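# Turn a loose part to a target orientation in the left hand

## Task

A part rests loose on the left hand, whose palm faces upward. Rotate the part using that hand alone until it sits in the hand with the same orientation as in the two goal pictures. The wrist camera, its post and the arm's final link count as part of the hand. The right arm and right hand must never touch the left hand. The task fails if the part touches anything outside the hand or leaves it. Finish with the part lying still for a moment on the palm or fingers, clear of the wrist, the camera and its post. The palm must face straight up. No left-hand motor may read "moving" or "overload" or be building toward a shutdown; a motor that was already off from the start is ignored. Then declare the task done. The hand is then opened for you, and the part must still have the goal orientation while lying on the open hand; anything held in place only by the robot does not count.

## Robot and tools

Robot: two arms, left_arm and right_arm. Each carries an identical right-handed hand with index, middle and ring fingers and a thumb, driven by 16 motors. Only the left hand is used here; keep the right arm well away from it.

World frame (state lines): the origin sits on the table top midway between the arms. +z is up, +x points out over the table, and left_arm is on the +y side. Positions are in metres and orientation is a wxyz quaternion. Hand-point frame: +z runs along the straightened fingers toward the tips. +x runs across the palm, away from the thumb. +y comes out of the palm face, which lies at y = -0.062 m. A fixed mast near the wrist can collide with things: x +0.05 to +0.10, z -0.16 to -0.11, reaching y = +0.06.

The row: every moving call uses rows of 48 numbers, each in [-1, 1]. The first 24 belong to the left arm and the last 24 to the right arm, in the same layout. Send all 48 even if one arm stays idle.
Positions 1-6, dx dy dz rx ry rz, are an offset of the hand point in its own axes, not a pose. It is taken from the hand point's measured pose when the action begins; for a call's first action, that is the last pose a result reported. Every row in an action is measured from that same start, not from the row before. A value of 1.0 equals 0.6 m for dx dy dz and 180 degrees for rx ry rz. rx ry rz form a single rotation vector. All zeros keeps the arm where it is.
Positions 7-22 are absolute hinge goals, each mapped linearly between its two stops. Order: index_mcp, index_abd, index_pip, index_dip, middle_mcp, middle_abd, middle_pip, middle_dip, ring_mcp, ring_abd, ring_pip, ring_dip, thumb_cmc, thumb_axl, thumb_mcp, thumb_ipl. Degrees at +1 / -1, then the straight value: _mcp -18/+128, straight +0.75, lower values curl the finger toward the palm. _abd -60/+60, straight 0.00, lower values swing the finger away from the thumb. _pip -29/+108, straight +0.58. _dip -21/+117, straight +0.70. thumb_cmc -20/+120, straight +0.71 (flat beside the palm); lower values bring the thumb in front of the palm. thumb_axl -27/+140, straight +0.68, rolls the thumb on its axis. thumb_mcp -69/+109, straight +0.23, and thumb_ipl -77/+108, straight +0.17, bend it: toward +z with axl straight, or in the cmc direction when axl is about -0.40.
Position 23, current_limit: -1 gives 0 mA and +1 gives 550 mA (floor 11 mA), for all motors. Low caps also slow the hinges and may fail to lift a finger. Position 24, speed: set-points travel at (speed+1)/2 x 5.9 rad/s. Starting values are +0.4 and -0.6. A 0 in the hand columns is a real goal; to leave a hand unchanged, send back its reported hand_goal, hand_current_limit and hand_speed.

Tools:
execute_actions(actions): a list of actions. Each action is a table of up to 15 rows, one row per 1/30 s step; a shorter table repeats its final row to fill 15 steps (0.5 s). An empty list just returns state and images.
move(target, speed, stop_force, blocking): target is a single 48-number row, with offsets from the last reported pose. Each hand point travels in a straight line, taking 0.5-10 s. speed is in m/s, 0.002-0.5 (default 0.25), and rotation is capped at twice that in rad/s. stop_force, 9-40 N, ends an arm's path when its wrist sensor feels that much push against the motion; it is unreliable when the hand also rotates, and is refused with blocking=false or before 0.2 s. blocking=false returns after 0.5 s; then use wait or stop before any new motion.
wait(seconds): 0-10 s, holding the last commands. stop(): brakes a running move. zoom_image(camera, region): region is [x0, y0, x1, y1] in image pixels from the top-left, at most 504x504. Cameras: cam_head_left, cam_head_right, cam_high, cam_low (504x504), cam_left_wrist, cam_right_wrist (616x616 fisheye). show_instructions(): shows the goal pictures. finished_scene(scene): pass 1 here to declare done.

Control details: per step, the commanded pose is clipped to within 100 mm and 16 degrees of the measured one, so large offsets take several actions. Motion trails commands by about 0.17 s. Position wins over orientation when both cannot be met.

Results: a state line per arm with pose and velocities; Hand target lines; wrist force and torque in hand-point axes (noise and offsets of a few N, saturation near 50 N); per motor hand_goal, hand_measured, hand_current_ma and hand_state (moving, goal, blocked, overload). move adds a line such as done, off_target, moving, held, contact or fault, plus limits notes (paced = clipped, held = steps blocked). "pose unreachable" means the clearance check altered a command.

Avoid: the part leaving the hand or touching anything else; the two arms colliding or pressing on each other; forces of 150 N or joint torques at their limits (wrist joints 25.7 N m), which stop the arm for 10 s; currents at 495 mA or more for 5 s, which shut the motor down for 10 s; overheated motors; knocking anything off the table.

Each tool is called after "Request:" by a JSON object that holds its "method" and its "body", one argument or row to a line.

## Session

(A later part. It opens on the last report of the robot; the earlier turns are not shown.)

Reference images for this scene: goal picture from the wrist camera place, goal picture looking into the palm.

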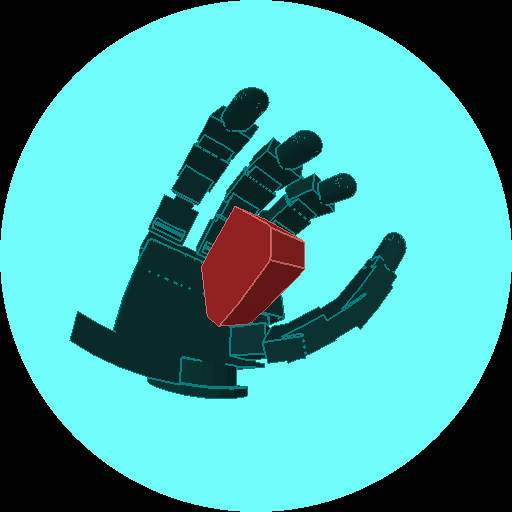

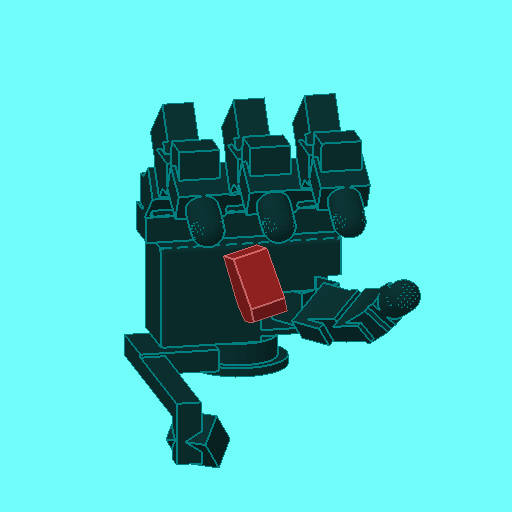

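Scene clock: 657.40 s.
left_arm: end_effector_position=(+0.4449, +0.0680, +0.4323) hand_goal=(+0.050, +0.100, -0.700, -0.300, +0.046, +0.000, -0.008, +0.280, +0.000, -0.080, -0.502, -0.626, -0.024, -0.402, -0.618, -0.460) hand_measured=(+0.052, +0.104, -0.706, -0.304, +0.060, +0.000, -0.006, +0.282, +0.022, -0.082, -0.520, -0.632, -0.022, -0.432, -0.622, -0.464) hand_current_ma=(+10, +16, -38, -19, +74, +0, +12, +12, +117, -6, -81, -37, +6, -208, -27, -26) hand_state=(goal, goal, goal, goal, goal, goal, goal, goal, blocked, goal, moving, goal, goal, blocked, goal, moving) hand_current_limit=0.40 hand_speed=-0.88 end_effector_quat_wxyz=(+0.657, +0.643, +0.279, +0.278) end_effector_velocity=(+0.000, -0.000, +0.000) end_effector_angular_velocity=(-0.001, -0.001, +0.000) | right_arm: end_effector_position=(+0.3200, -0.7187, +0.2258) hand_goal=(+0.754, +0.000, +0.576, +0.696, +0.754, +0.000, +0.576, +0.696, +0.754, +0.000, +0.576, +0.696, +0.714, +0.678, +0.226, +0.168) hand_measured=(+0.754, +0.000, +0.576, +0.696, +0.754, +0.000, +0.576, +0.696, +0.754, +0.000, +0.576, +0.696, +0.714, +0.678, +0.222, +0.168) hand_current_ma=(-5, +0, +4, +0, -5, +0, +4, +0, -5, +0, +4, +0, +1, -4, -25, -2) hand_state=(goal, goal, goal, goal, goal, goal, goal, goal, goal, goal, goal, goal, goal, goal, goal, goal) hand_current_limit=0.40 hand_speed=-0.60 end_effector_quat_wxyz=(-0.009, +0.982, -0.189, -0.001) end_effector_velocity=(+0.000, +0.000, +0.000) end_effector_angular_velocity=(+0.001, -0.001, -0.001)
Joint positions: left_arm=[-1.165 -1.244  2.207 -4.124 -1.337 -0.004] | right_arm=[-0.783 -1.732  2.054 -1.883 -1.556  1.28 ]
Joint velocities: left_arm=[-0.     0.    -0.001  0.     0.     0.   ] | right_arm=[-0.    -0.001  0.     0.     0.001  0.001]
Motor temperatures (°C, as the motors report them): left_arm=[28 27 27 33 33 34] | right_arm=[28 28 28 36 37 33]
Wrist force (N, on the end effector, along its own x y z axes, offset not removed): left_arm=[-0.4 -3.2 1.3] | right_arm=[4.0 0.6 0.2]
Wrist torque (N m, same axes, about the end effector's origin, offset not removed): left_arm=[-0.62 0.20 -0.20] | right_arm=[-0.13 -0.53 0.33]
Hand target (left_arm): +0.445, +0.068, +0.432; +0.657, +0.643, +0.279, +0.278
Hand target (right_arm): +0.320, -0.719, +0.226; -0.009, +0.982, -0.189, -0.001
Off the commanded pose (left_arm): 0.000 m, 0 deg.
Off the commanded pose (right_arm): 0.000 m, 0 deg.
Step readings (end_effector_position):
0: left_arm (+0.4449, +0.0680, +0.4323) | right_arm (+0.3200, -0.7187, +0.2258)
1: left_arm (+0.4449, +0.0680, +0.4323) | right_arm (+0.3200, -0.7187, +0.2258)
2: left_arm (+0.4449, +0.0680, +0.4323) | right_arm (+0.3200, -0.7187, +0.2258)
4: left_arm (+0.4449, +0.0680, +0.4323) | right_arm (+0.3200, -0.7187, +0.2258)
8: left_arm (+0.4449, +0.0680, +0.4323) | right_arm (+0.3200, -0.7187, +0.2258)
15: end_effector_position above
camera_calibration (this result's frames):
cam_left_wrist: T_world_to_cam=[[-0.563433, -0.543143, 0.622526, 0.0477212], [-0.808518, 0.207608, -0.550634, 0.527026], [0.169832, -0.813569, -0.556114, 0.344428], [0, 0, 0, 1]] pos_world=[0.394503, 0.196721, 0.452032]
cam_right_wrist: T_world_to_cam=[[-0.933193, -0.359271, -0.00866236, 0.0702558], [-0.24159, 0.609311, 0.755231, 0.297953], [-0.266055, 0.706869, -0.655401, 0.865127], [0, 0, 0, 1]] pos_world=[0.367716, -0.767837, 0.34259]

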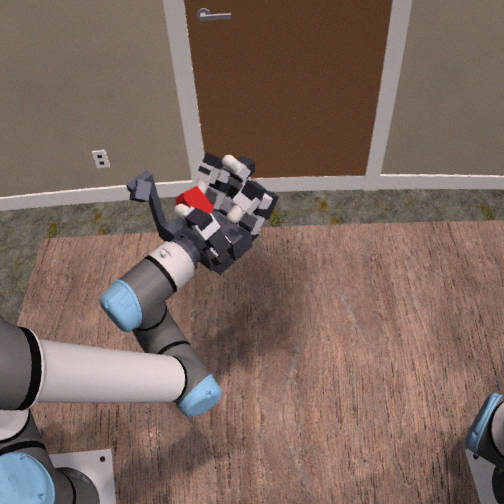

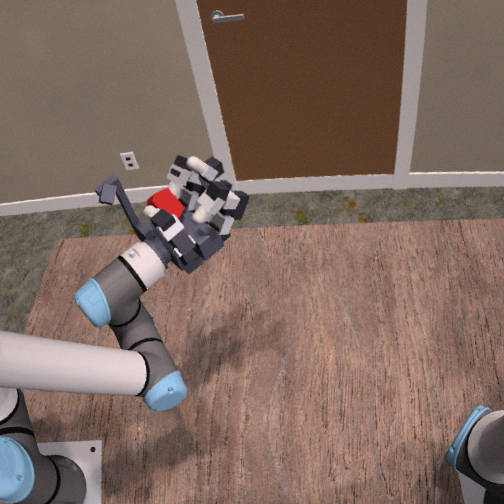

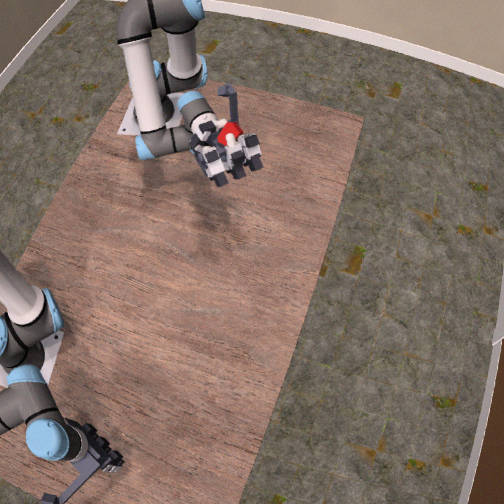

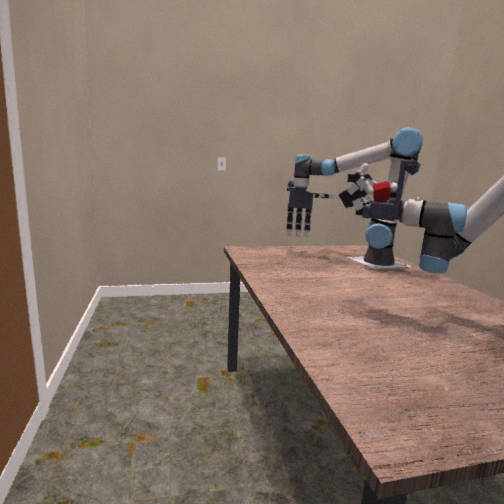

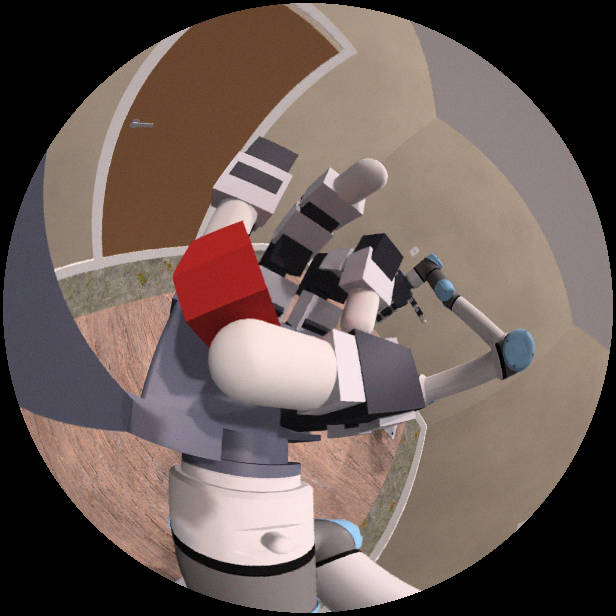

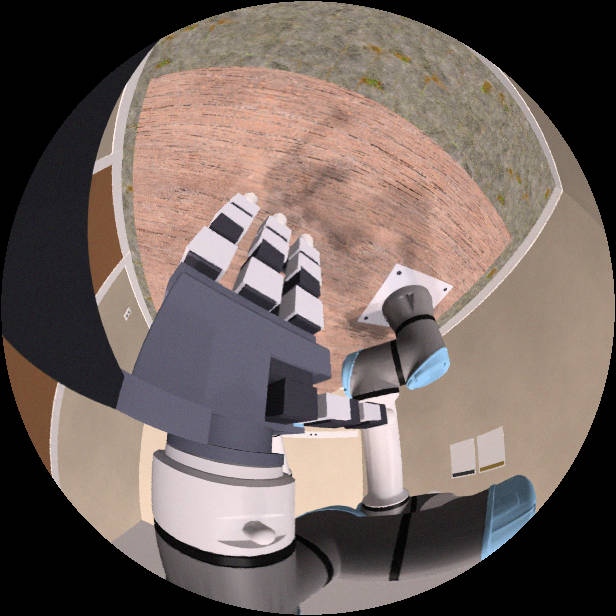

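Request:
{"method": "execute_actions", "body": {
  "actions": [
    [[0,0,0,0,0,0, 0.05,0.1,-0.70,-0.30, 0.046,0,-0.008,0.28, 0.0,-0.08,-0.466,-0.633, -0.025,-0.396,-0.609,-0.435, 0.4,-0.87, 0,0,0,0,0,0, 0.754,0,0.576,0.696, 0.754,0,0.576,0.696, 0.754,0,0.576,0.696, 0.714,0.678,0.226,0.168, 0.4,-0.6],[0,0,0,0,0,0, 0.05,0.1,-0.70,-0.30, 0.046,0,-0.008,0.28, 0.0,-0.08,-0.466,-0.633, -0.025,-0.396,-0.609,-0.435, 0.4,-0.87, 0,0,0,0,0,0, 0.754,0,0.576,0.696, 0.754,0,0.576,0.696, 0.754,0,0.576,0.696, 0.714,0.678,0.226,0.168, 0.4,-0.6],[0,0,0,0,0,0, 0.05,0.1,-0.70,-0.30, 0.046,0,-0.008,0.28, 0.0,-0.08,-0.466,-0.633, -0.025,-0.396,-0.609,-0.435, 0.4,-0.87, 0,0,0,0,0,0, 0.754,0,0.576,0.696, 0.754,0,0.576,0.696, 0.754,0,0.576,0.696, 0.714,0.678,0.226,0.168, 0.4,-0.6],[0,0,0,0,0,0, 0.05,0.1,-0.70,-0.30, 0.046,0,-0.008,0.28, 0.0,-0.08,-0.43,-0.640, -0.025,-0.390,-0.600,-0.410, 0.4,-0.87, 0,0,0,0,0,0, 0.754,0,0.576,0.696, 0.754,0,0.576,0.696, 0.754,0,0.576,0.696, 0.714,0.678,0.226,0.168, 0.4,-0.6]]
  ]
}}

Request:
{"method": "zoom_image", "body": {
  "camera": "cam_left_wrist",
  "region": [140, 170, 420, 450]
}}

Request:
{"method": "zoom_image", "body": {
  "camera": "cam_low",
  "region": [345, 155, 425, 235]
}}

Request:
{"method": "zoom_image", "body": {
  "camera": "cam_head_right",
  "region": [120, 140, 260, 280]
}}

Scene clock: 663.07 s.
left_arm: end_effector_position=(+0.4449, +0.0680, +0.4323) hand_goal=(+0.050, +0.100, -0.700, -0.300, +0.046, +0.000, -0.008, +0.280, +0.000, -0.080, -0.430, -0.640, -0.024, -0.390, -0.600, -0.410) hand_measured=(+0.052, +0.104, -0.706, -0.304, +0.060, +0.000, -0.006, +0.282, +0.022, -0.082, -0.444, -0.646, -0.022, -0.418, -0.606, -0.416) hand_current_ma=(+10, +16, -38, -19, +74, +0, +12, +12, +117, -6, -75, -32, +6, -192, -40, -38) hand_state=(goal, goal, goal, goal, goal, goal, goal, goal, blocked, goal, goal, goal, goal, blocked, goal, goal) hand_current_limit=0.40 hand_speed=-0.87 end_effector_quat_wxyz=(+0.657, +0.643, +0.279, +0.278) end_effector_velocity=(-0.000, -0.000, -0.001) end_effector_angular_velocity=(+0.003, -0.000, -0.001) | right_arm: end_effector_position=(+0.3200, -0.7187, +0.2258) hand_goal=(+0.754, +0.000, +0.576, +0.696, +0.754, +0.000, +0.576, +0.696, +0.754, +0.000, +0.576, +0.696, +0.714, +0.678, +0.226, +0.168) hand_measured=(+0.754, +0.000, +0.576, +0.696, +0.754, +0.000, +0.576, +0.696, +0.754, +0.000, +0.576, +0.696, +0.714, +0.678, +0.222, +0.168) hand_current_ma=(-5, +0, +4, +0, -5, +0, +4, +0, -5, +0, +4, +0, +1, -4, -25, -2) hand_state=(goal, goal, goal, goal, goal, goal, goal, goal, goal, goal, goal, goal, goal, goal, goal, goal) hand_current_limit=0.40 hand_speed=-0.60 end_effector_quat_wxyz=(-0.009, +0.982, -0.189, -0.001) end_effector_velocity=(+0.000, +0.000, +0.000) end_effector_angular_velocity=(+0.000, -0.000, +0.000)
Joint positions: left_arm=[-1.165 -1.244  2.207 -4.124 -1.337 -0.004] | right_arm=[-0.783 -1.732  2.054 -1.883 -1.556  1.28 ]
Joint velocities: left_arm=[-0.     0.     0.001  0.    -0.     0.002] | right_arm=[-0. -0.  0. -0.  0. -0.]
Motor temperatures (°C, as the motors report them): left_arm=[28 27 27 33 33 34] | right_arm=[28 28 28 36 37 33]
Wrist force (N, on the end effector, along its own x y z axes, offset not removed): left_arm=[1.7 1.0 2.9] | right_arm=[2.6 -0.5 1.7]
Wrist torque (N m, same axes, about the end effector's origin, offset not removed): left_arm=[-0.19 -0.05 0.02] | right_arm=[-0.37 -0.33 0.20]
Hand target (left_arm): +0.445, +0.068, +0.432; +0.657, +0.643, +0.279, +0.278
Hand target (right_arm): +0.320, -0.719, +0.226; -0.009, +0.982, -0.189, -0.001
Off the commanded pose (left_arm): 0.000 m, 0 deg.
Off the commanded pose (right_arm): 0.000 m, 0 deg.
Step readings (end_effector_position):
0: left_arm (+0.4449, +0.0680, +0.4323) | right_arm (+0.3200, -0.7187, +0.2258)
1: left_arm (+0.4449, +0.0680, +0.4323) | right_arm (+0.3200, -0.7187, +0.2258)
2: left_arm (+0.4449, +0.0680, +0.4323) | right_arm (+0.3200, -0.7187, +0.2258)
4: left_arm (+0.4449, +0.0680, +0.4323) | right_arm (+0.3200, -0.7187, +0.2258)
8: left_arm (+0.4449, +0.0680, +0.4323) | right_arm (+0.3200, -0.7187, +0.2258)
15: end_effector_position above
camera_calibration (this result's frames):
cam_left_wrist: T_world_to_cam=[[-0.563433, -0.543143, 0.622526, 0.0477212], [-0.808518, 0.207608, -0.550634, 0.527026], [0.169832, -0.813569, -0.556114, 0.344428], [0, 0, 0, 1]] pos_world=[0.394503, 0.19672, 0.452032]
cam_right_wrist: T_world_to_cam=[[-0.933193, -0.359271, -0.00866235, 0.0702559], [-0.24159, 0.609311, 0.755231, 0.297953], [-0.266055, 0.706869, -0.655401, 0.865127], [0, 0, 0, 1]] pos_world=[0.367716, -0.767837, 0.34259]

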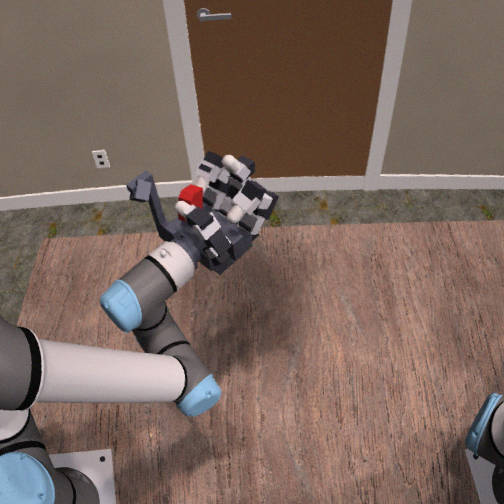

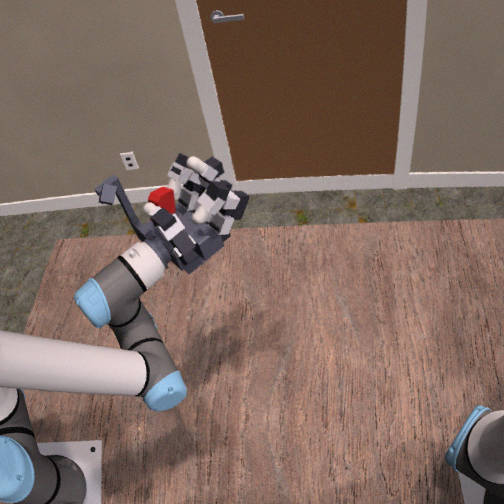

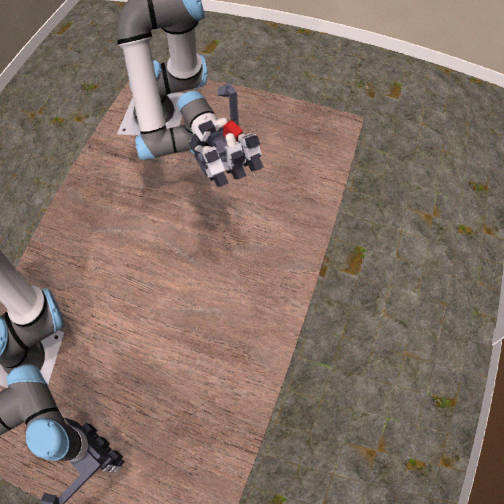

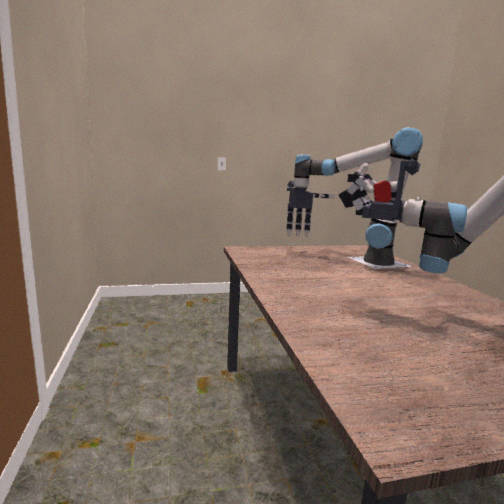

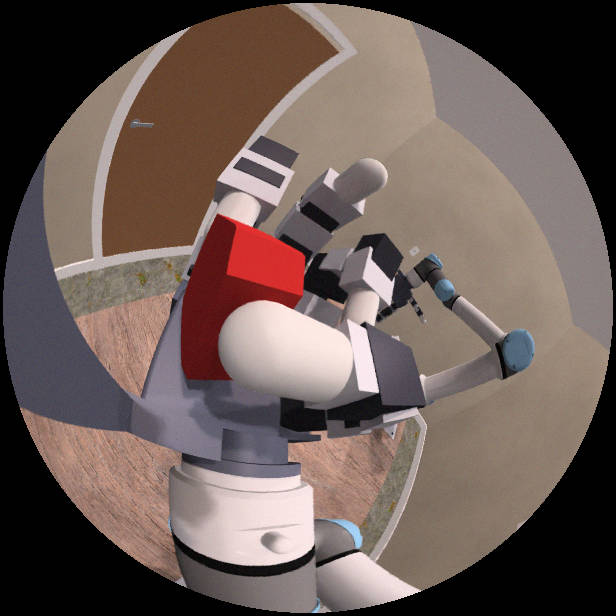

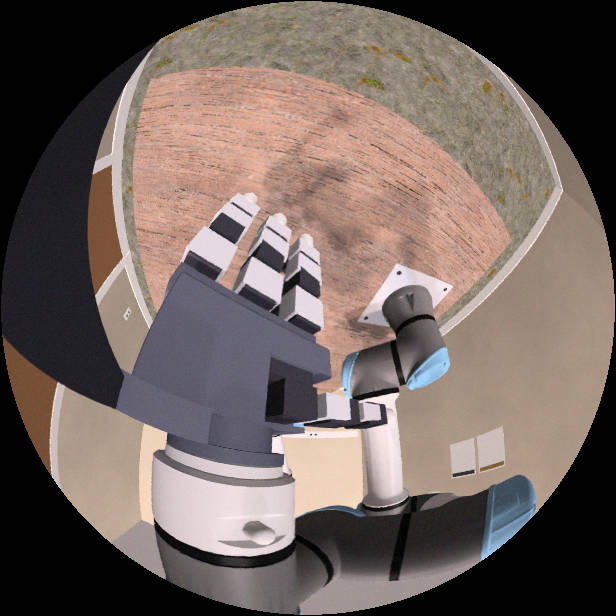

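Region (140, 170, 420, 450) of cam_left_wrist's 616x616 image, scaled by 1.800, with more detail than that image has.

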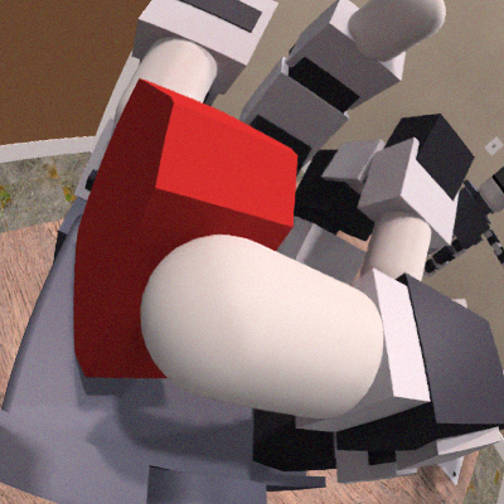

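Region (345, 155, 425, 235) of cam_low's 504x504 image, scaled by 6.300, with more detail than that image has.

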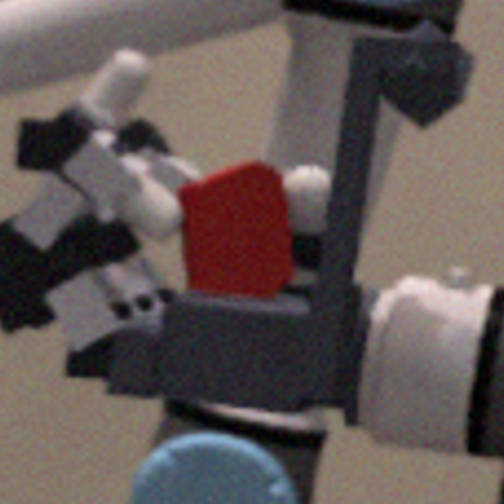

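Region (120, 140, 260, 280) of cam_head_right's 504x504 image, scaled by 3.600, with more detail than that image has.

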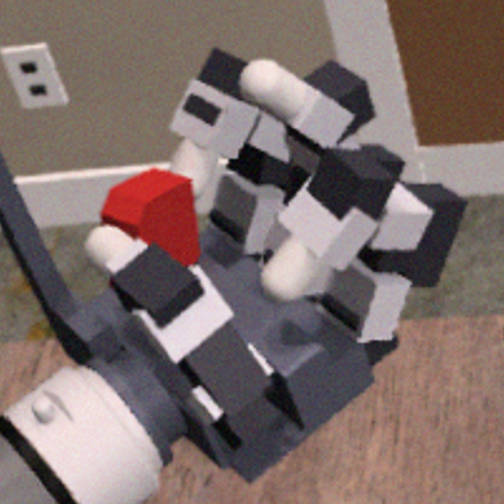

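Request:
{"method": "execute_actions", "body": {
  "actions": []
}}

Request:
{"method": "zoom_image", "body": {
  "camera": "cam_left_wrist",
  "region": [150, 195, 350, 395]
}}

Request:
{"method": "zoom_image", "body": {
  "camera": "cam_low",
  "region": [360, 170, 410, 220]
}}

Scene clock: 664.70 s.
left_arm: end_effector_position=(+0.4449, +0.0680, +0.4323) hand_goal=(+0.050, +0.100, -0.700, -0.300, +0.046, +0.000, -0.008, +0.280, +0.000, -0.080, -0.430, -0.640, -0.024, -0.390, -0.600, -0.410) hand_measured=(+0.052, +0.104, -0.706, -0.304, +0.060, +0.000, -0.006, +0.282, +0.022, -0.082, -0.444, -0.646, -0.022, -0.418, -0.606, -0.416) hand_current_ma=(+10, +16, -38, -19, +74, +0, +12, +12, +117, -6, -75, -32, +6, -192, -40, -38) hand_state=(goal, goal, goal, goal, goal, goal, goal, goal, blocked, goal, goal, goal, goal, blocked, goal, goal) hand_current_limit=0.40 hand_speed=-0.87 end_effector_quat_wxyz=(+0.657, +0.643, +0.279, +0.278) end_effector_velocity=(-0.000, -0.000, -0.000) end_effector_angular_velocity=(+0.000, +0.001, -0.000) | right_arm: end_effector_position=(+0.3200, -0.7187, +0.2258) hand_goal=(+0.754, +0.000, +0.576, +0.696, +0.754, +0.000, +0.576, +0.696, +0.754, +0.000, +0.576, +0.696, +0.714, +0.678, +0.226, +0.168) hand_measured=(+0.754, +0.000, +0.576, +0.696, +0.754, +0.000, +0.576, +0.696, +0.754, +0.000, +0.576, +0.696, +0.714, +0.678, +0.222, +0.168) hand_current_ma=(-5, +0, +4, +0, -5, +0, +4, +0, -5, +0, +4, +0, +1, -4, -25, -2) hand_state=(goal, goal, goal, goal, goal, goal, goal, goal, goal, goal, goal, goal, goal, goal, goal, goal) hand_current_limit=0.40 hand_speed=-0.60 end_effector_quat_wxyz=(-0.009, +0.982, -0.189, -0.001) end_effector_velocity=(+0.000, +0.000, -0.000) end_effector_angular_velocity=(+0.001, +0.000, +0.000)
Joint positions: left_arm=[-1.165 -1.244  2.207 -4.124 -1.337 -0.004] | right_arm=[-0.783 -1.732  2.054 -1.883 -1.556  1.28 ]
Joint velocities: left_arm=[-0.  0.  0.  0.  0. -0.] | right_arm=[ 0.     0.001 -0.     0.     0.001 -0.   ]
Motor temperatures (°C, as the motors report them): left_arm=[28 27 27 33 33 34] | right_arm=[28 28 28 36 37 33]
Wrist force (N, on the end effector, along its own x y z axes, offset not removed): left_arm=[2.7 2.1 1.3] | right_arm=[3.5 0.2 1.5]
Wrist torque (N m, same axes, about the end effector's origin, offset not removed): left_arm=[0.05 -0.25 0.12] | right_arm=[-0.20 -0.50 0.25]
Hand target (left_arm): +0.445, +0.068, +0.432; +0.657, +0.643, +0.279, +0.278
Hand target (right_arm): +0.320, -0.719, +0.226; -0.009, +0.982, -0.189, -0.001
Off the commanded pose (left_arm): 0.000 m, 0 deg.
Off the commanded pose (right_arm): 0.000 m, 0 deg.
camera_calibration (this result's frames):
cam_left_wrist: T_world_to_cam=[[-0.563433, -0.543143, 0.622526, 0.0477212], [-0.808518, 0.207608, -0.550634, 0.527026], [0.169832, -0.813569, -0.556114, 0.344428], [0, 0, 0, 1]] pos_world=[0.394503, 0.19672, 0.452032]
cam_right_wrist: T_world_to_cam=[[-0.933193, -0.359271, -0.00866245, 0.0702557], [-0.24159, 0.609311, 0.755231, 0.297953], [-0.266055, 0.706869, -0.655401, 0.865127], [0, 0, 0, 1]] pos_world=[0.367716, -0.767837, 0.34259]

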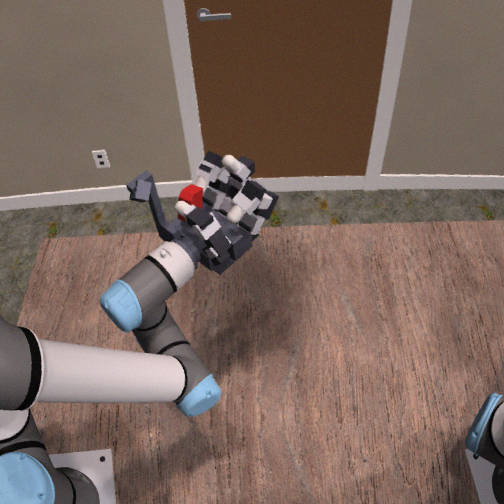

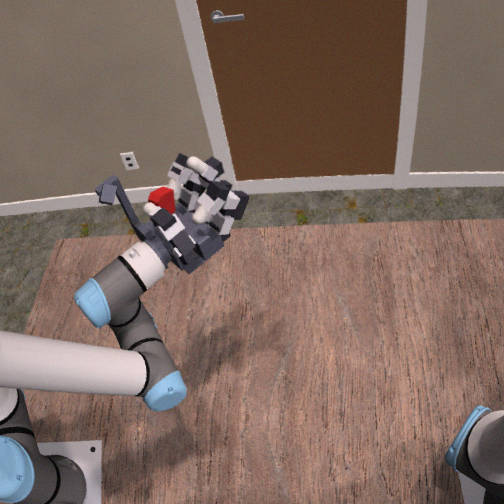

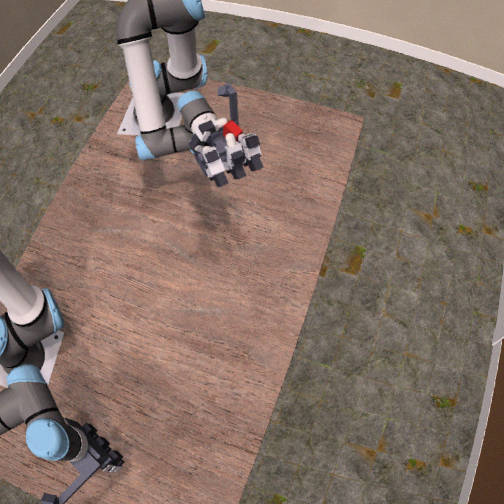

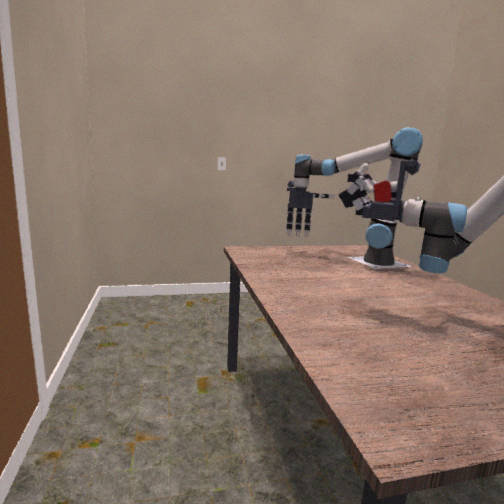

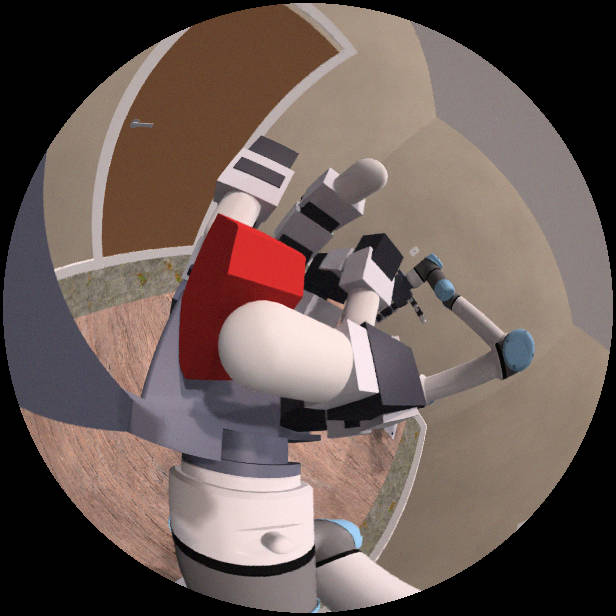

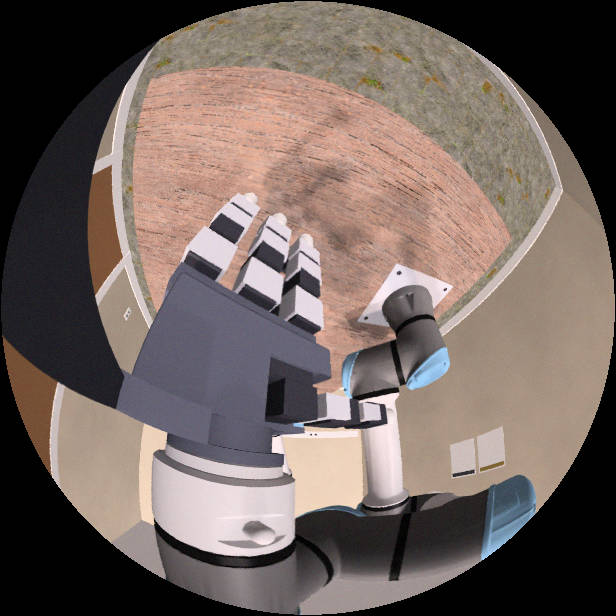

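Region (150, 195, 350, 395) of cam_left_wrist's 616x616 image, scaled by 2.520, with more detail than that image has.

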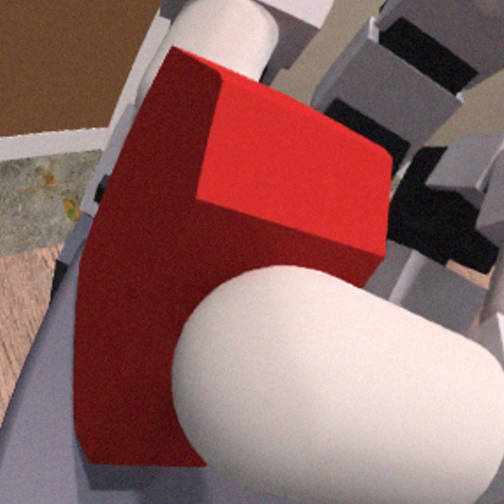

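Region (360, 170, 410, 220) of cam_low's 504x504 image, scaled by 10.080, with more detail than that image has.

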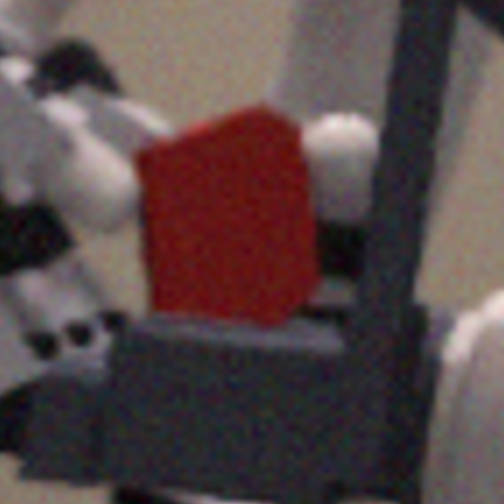

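Request:
{"method": "execute_actions", "body": {
  "actions": [
    [[0,0,0,0,0,0, 0.05,0.1,-0.70,-0.30, 0.046,0,-0.008,0.28, 0.0,-0.08,-0.48,-0.634, -0.033,-0.392,-0.602,-0.415, 0.4,-0.92, 0,0,0,0,0,0, 0.754,0,0.576,0.696, 0.754,0,0.576,0.696, 0.754,0,0.576,0.696, 0.714,0.678,0.226,0.168, 0.4,-0.6],[0,0,0,0,0,0, 0.05,0.1,-0.70,-0.30, 0.046,0,-0.008,0.28, 0.0,-0.08,-0.48,-0.634, -0.033,-0.392,-0.602,-0.415, 0.4,-0.92, 0,0,0,0,0,0, 0.754,0,0.576,0.696, 0.754,0,0.576,0.696, 0.754,0,0.576,0.696, 0.714,0.678,0.226,0.168, 0.4,-0.6],[0,0,0,0,0,0, 0.05,0.1,-0.70,-0.30, 0.046,0,-0.008,0.28, 0.0,-0.08,-0.48,-0.634, -0.033,-0.392,-0.602,-0.415, 0.4,-0.92, 0,0,0,0,0,0, 0.754,0,0.576,0.696, 0.754,0,0.576,0.696, 0.754,0,0.576,0.696, 0.714,0.678,0.226,0.168, 0.4,-0.6],[0,0,0,0,0,0, 0.05,0.1,-0.70,-0.30, 0.046,0,-0.008,0.28, 0.0,-0.08,-0.48,-0.634, -0.033,-0.392,-0.602,-0.415, 0.4,-0.92, 0,0,0,0,0,0, 0.754,0,0.576,0.696, 0.754,0,0.576,0.696, 0.754,0,0.576,0.696, 0.714,0.678,0.226,0.168, 0.4,-0.6],[0,0,0,0,0,0, 0.05,0.1,-0.70,-0.30, 0.046,0,-0.008,0.28, 0.0,-0.08,-0.48,-0.634, -0.043,-0.392,-0.602,-0.419, 0.4,-0.92, 0,0,0,0,0,0, 0.754,0,0.576,0.696, 0.754,0,0.576,0.696, 0.754,0,0.576,0.696, 0.714,0.678,0.226,0.168, 0.4,-0.6]]
  ]
}}

Request:
{"method": "zoom_image", "body": {
  "camera": "cam_left_wrist",
  "region": [150, 195, 350, 395]
}}

Request:
{"method": "zoom_image", "body": {
  "camera": "cam_low",
  "region": [360, 170, 410, 220]
}}

Scene clock: 701.60 s.
left_arm: end_effector_position=(+0.4449, +0.0680, +0.4323) hand_goal=(+0.050, +0.100, -0.700, -0.300, +0.046, +0.000, -0.008, +0.280, +0.000, -0.080, -0.480, -0.634, -0.042, -0.392, -0.602, -0.418) hand_measured=(+0.052, +0.104, -0.706, -0.304, +0.060, +0.000, -0.006, +0.282, +0.022, -0.082, -0.480, -0.646, -0.030, -0.418, -0.606, -0.418) hand_current_ma=(+10, +16, -38, -19, +74, +0, +12, +12, +117, -6, +5, -68, +58, -179, -25, +5) hand_state=(goal, goal, goal, goal, goal, goal, goal, goal, blocked, goal, goal, goal, goal, blocked, goal, goal) hand_current_limit=0.40 hand_speed=-0.92 end_effector_quat_wxyz=(+0.657, +0.643, +0.279, +0.278) end_effector_velocity=(-0.000, +0.000, -0.000) end_effector_angular_velocity=(+0.001, +0.000, -0.000) | right_arm: end_effector_position=(+0.3200, -0.7187, +0.2258) hand_goal=(+0.754, +0.000, +0.576, +0.696, +0.754, +0.000, +0.576, +0.696, +0.754, +0.000, +0.576, +0.696, +0.714, +0.678, +0.226, +0.168) hand_measured=(+0.754, +0.000, +0.576, +0.696, +0.754, +0.000, +0.576, +0.696, +0.754, +0.000, +0.576, +0.696, +0.714, +0.678, +0.222, +0.168) hand_current_ma=(-5, +0, +4, +0, -5, +0, +4, +0, -5, +0, +4, +0, +1, -4, -25, -2) hand_state=(goal, goal, goal, goal, goal, goal, goal, goal, goal, goal, goal, goal, goal, goal, goal, goal) hand_current_limit=0.40 hand_speed=-0.60 end_effector_quat_wxyz=(-0.009, +0.982, -0.189, -0.001) end_effector_velocity=(-0.000, -0.000, +0.000) end_effector_angular_velocity=(-0.002, +0.001, +0.000)
Joint positions: left_arm=[-1.165 -1.244  2.207 -4.124 -1.337 -0.004] | right_arm=[-0.783 -1.732  2.054 -1.883 -1.556  1.28 ]
Joint velocities: left_arm=[ 0.    -0.     0.001  0.    -0.     0.   ] | right_arm=[-0.    -0.001  0.     0.    -0.002 -0.   ]
Motor temperatures (°C, as the motors report them): left_arm=[28 27 27 33 33 34] | right_arm=[28 28 28 36 37 33]
Wrist force (N, on the end effector, along its own x y z axes, offset not removed): left_arm=[3.5 0.5 -0.5] | right_arm=[4.1 0.7 0.9]
Wrist torque (N m, same axes, about the end effector's origin, offset not removed): left_arm=[0.01 -0.18 0.10] | right_arm=[-0.18 -0.61 0.44]
Hand target (left_arm): +0.445, +0.068, +0.432; +0.657, +0.643, +0.279, +0.278
Hand target (right_arm): +0.320, -0.719, +0.226; -0.009, +0.982, -0.189, -0.001
Off the commanded pose (left_arm): 0.000 m, 0 deg.
Off the commanded pose (right_arm): 0.000 m, 0 deg.
Step readings (end_effector_position):
0: left_arm (+0.4449, +0.0680, +0.4323) | right_arm (+0.3200, -0.7187, +0.2258)
1: left_arm (+0.4449, +0.0680, +0.4323) | right_arm (+0.3200, -0.7187, +0.2258)
2: left_arm (+0.4449, +0.0680, +0.4323) | right_arm (+0.3200, -0.7187, +0.2258)
4: left_arm (+0.4449, +0.0680, +0.4323) | right_arm (+0.3200, -0.7187, +0.2258)
8: left_arm (+0.4449, +0.0680, +0.4323) | right_arm (+0.3200, -0.7187, +0.2258)
15: end_effector_position above
camera_calibration (this result's frames):
cam_left_wrist: T_world_to_cam=[[-0.563433, -0.543143, 0.622526, 0.0477211], [-0.808518, 0.207608, -0.550634, 0.527026], [0.169832, -0.813569, -0.556114, 0.344428], [0, 0, 0, 1]] pos_world=[0.394503, 0.19672, 0.452032]
cam_right_wrist: T_world_to_cam=[[-0.933193, -0.359271, -0.00866225, 0.0702558], [-0.24159, 0.609311, 0.755232, 0.297953], [-0.266055, 0.70687, -0.655401, 0.865127], [0, 0, 0, 1]] pos_world=[0.367716, -0.767837, 0.34259]

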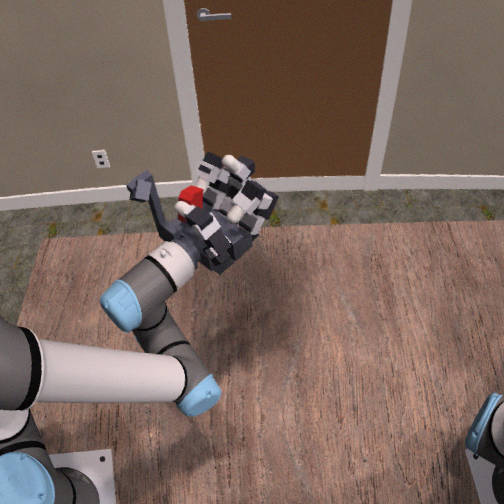

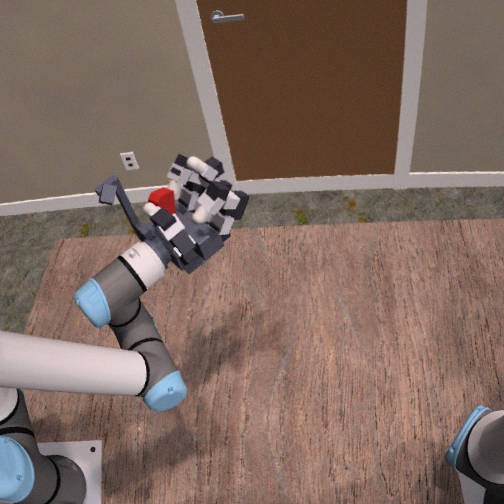

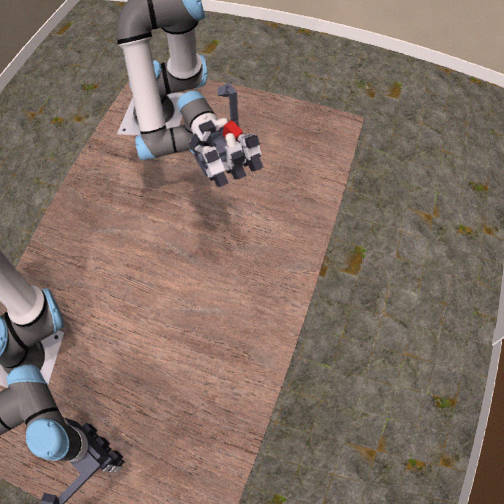

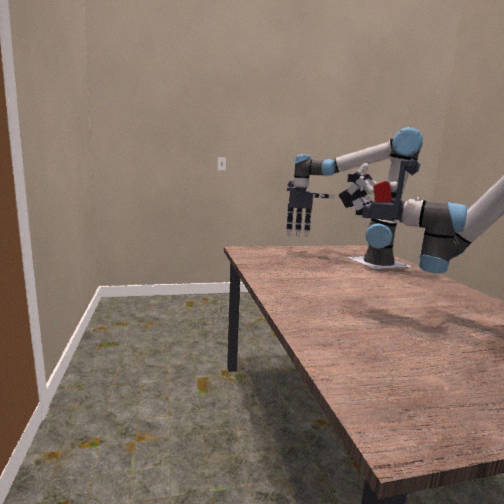

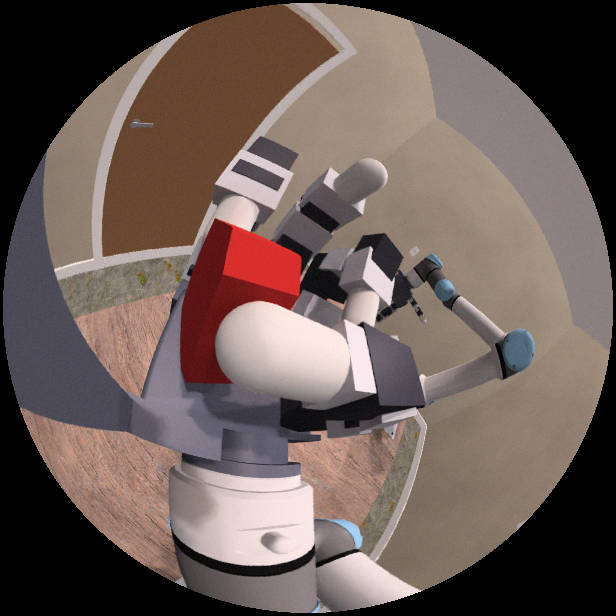

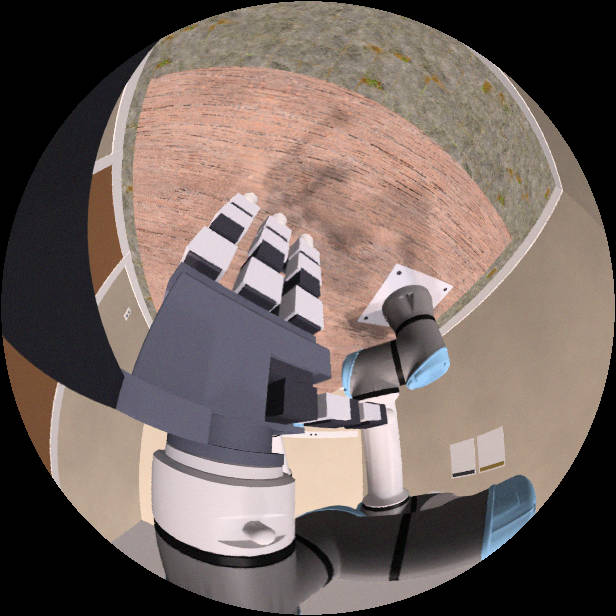

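Region (150, 195, 350, 395) of cam_left_wrist's 616x616 image, scaled by 2.520, with more detail than that image has.

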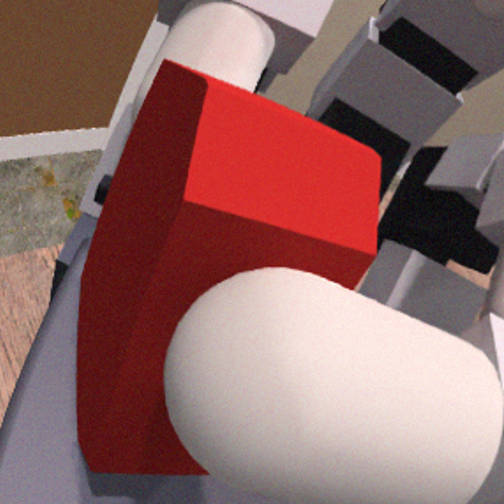

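Region (360, 170, 410, 220) of cam_low's 504x504 image, scaled by 10.080, with more detail than that image has.

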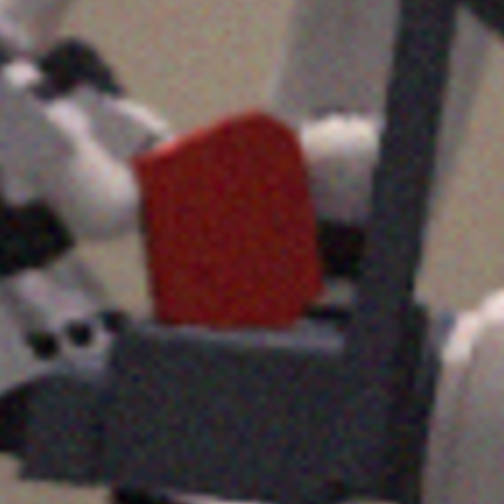

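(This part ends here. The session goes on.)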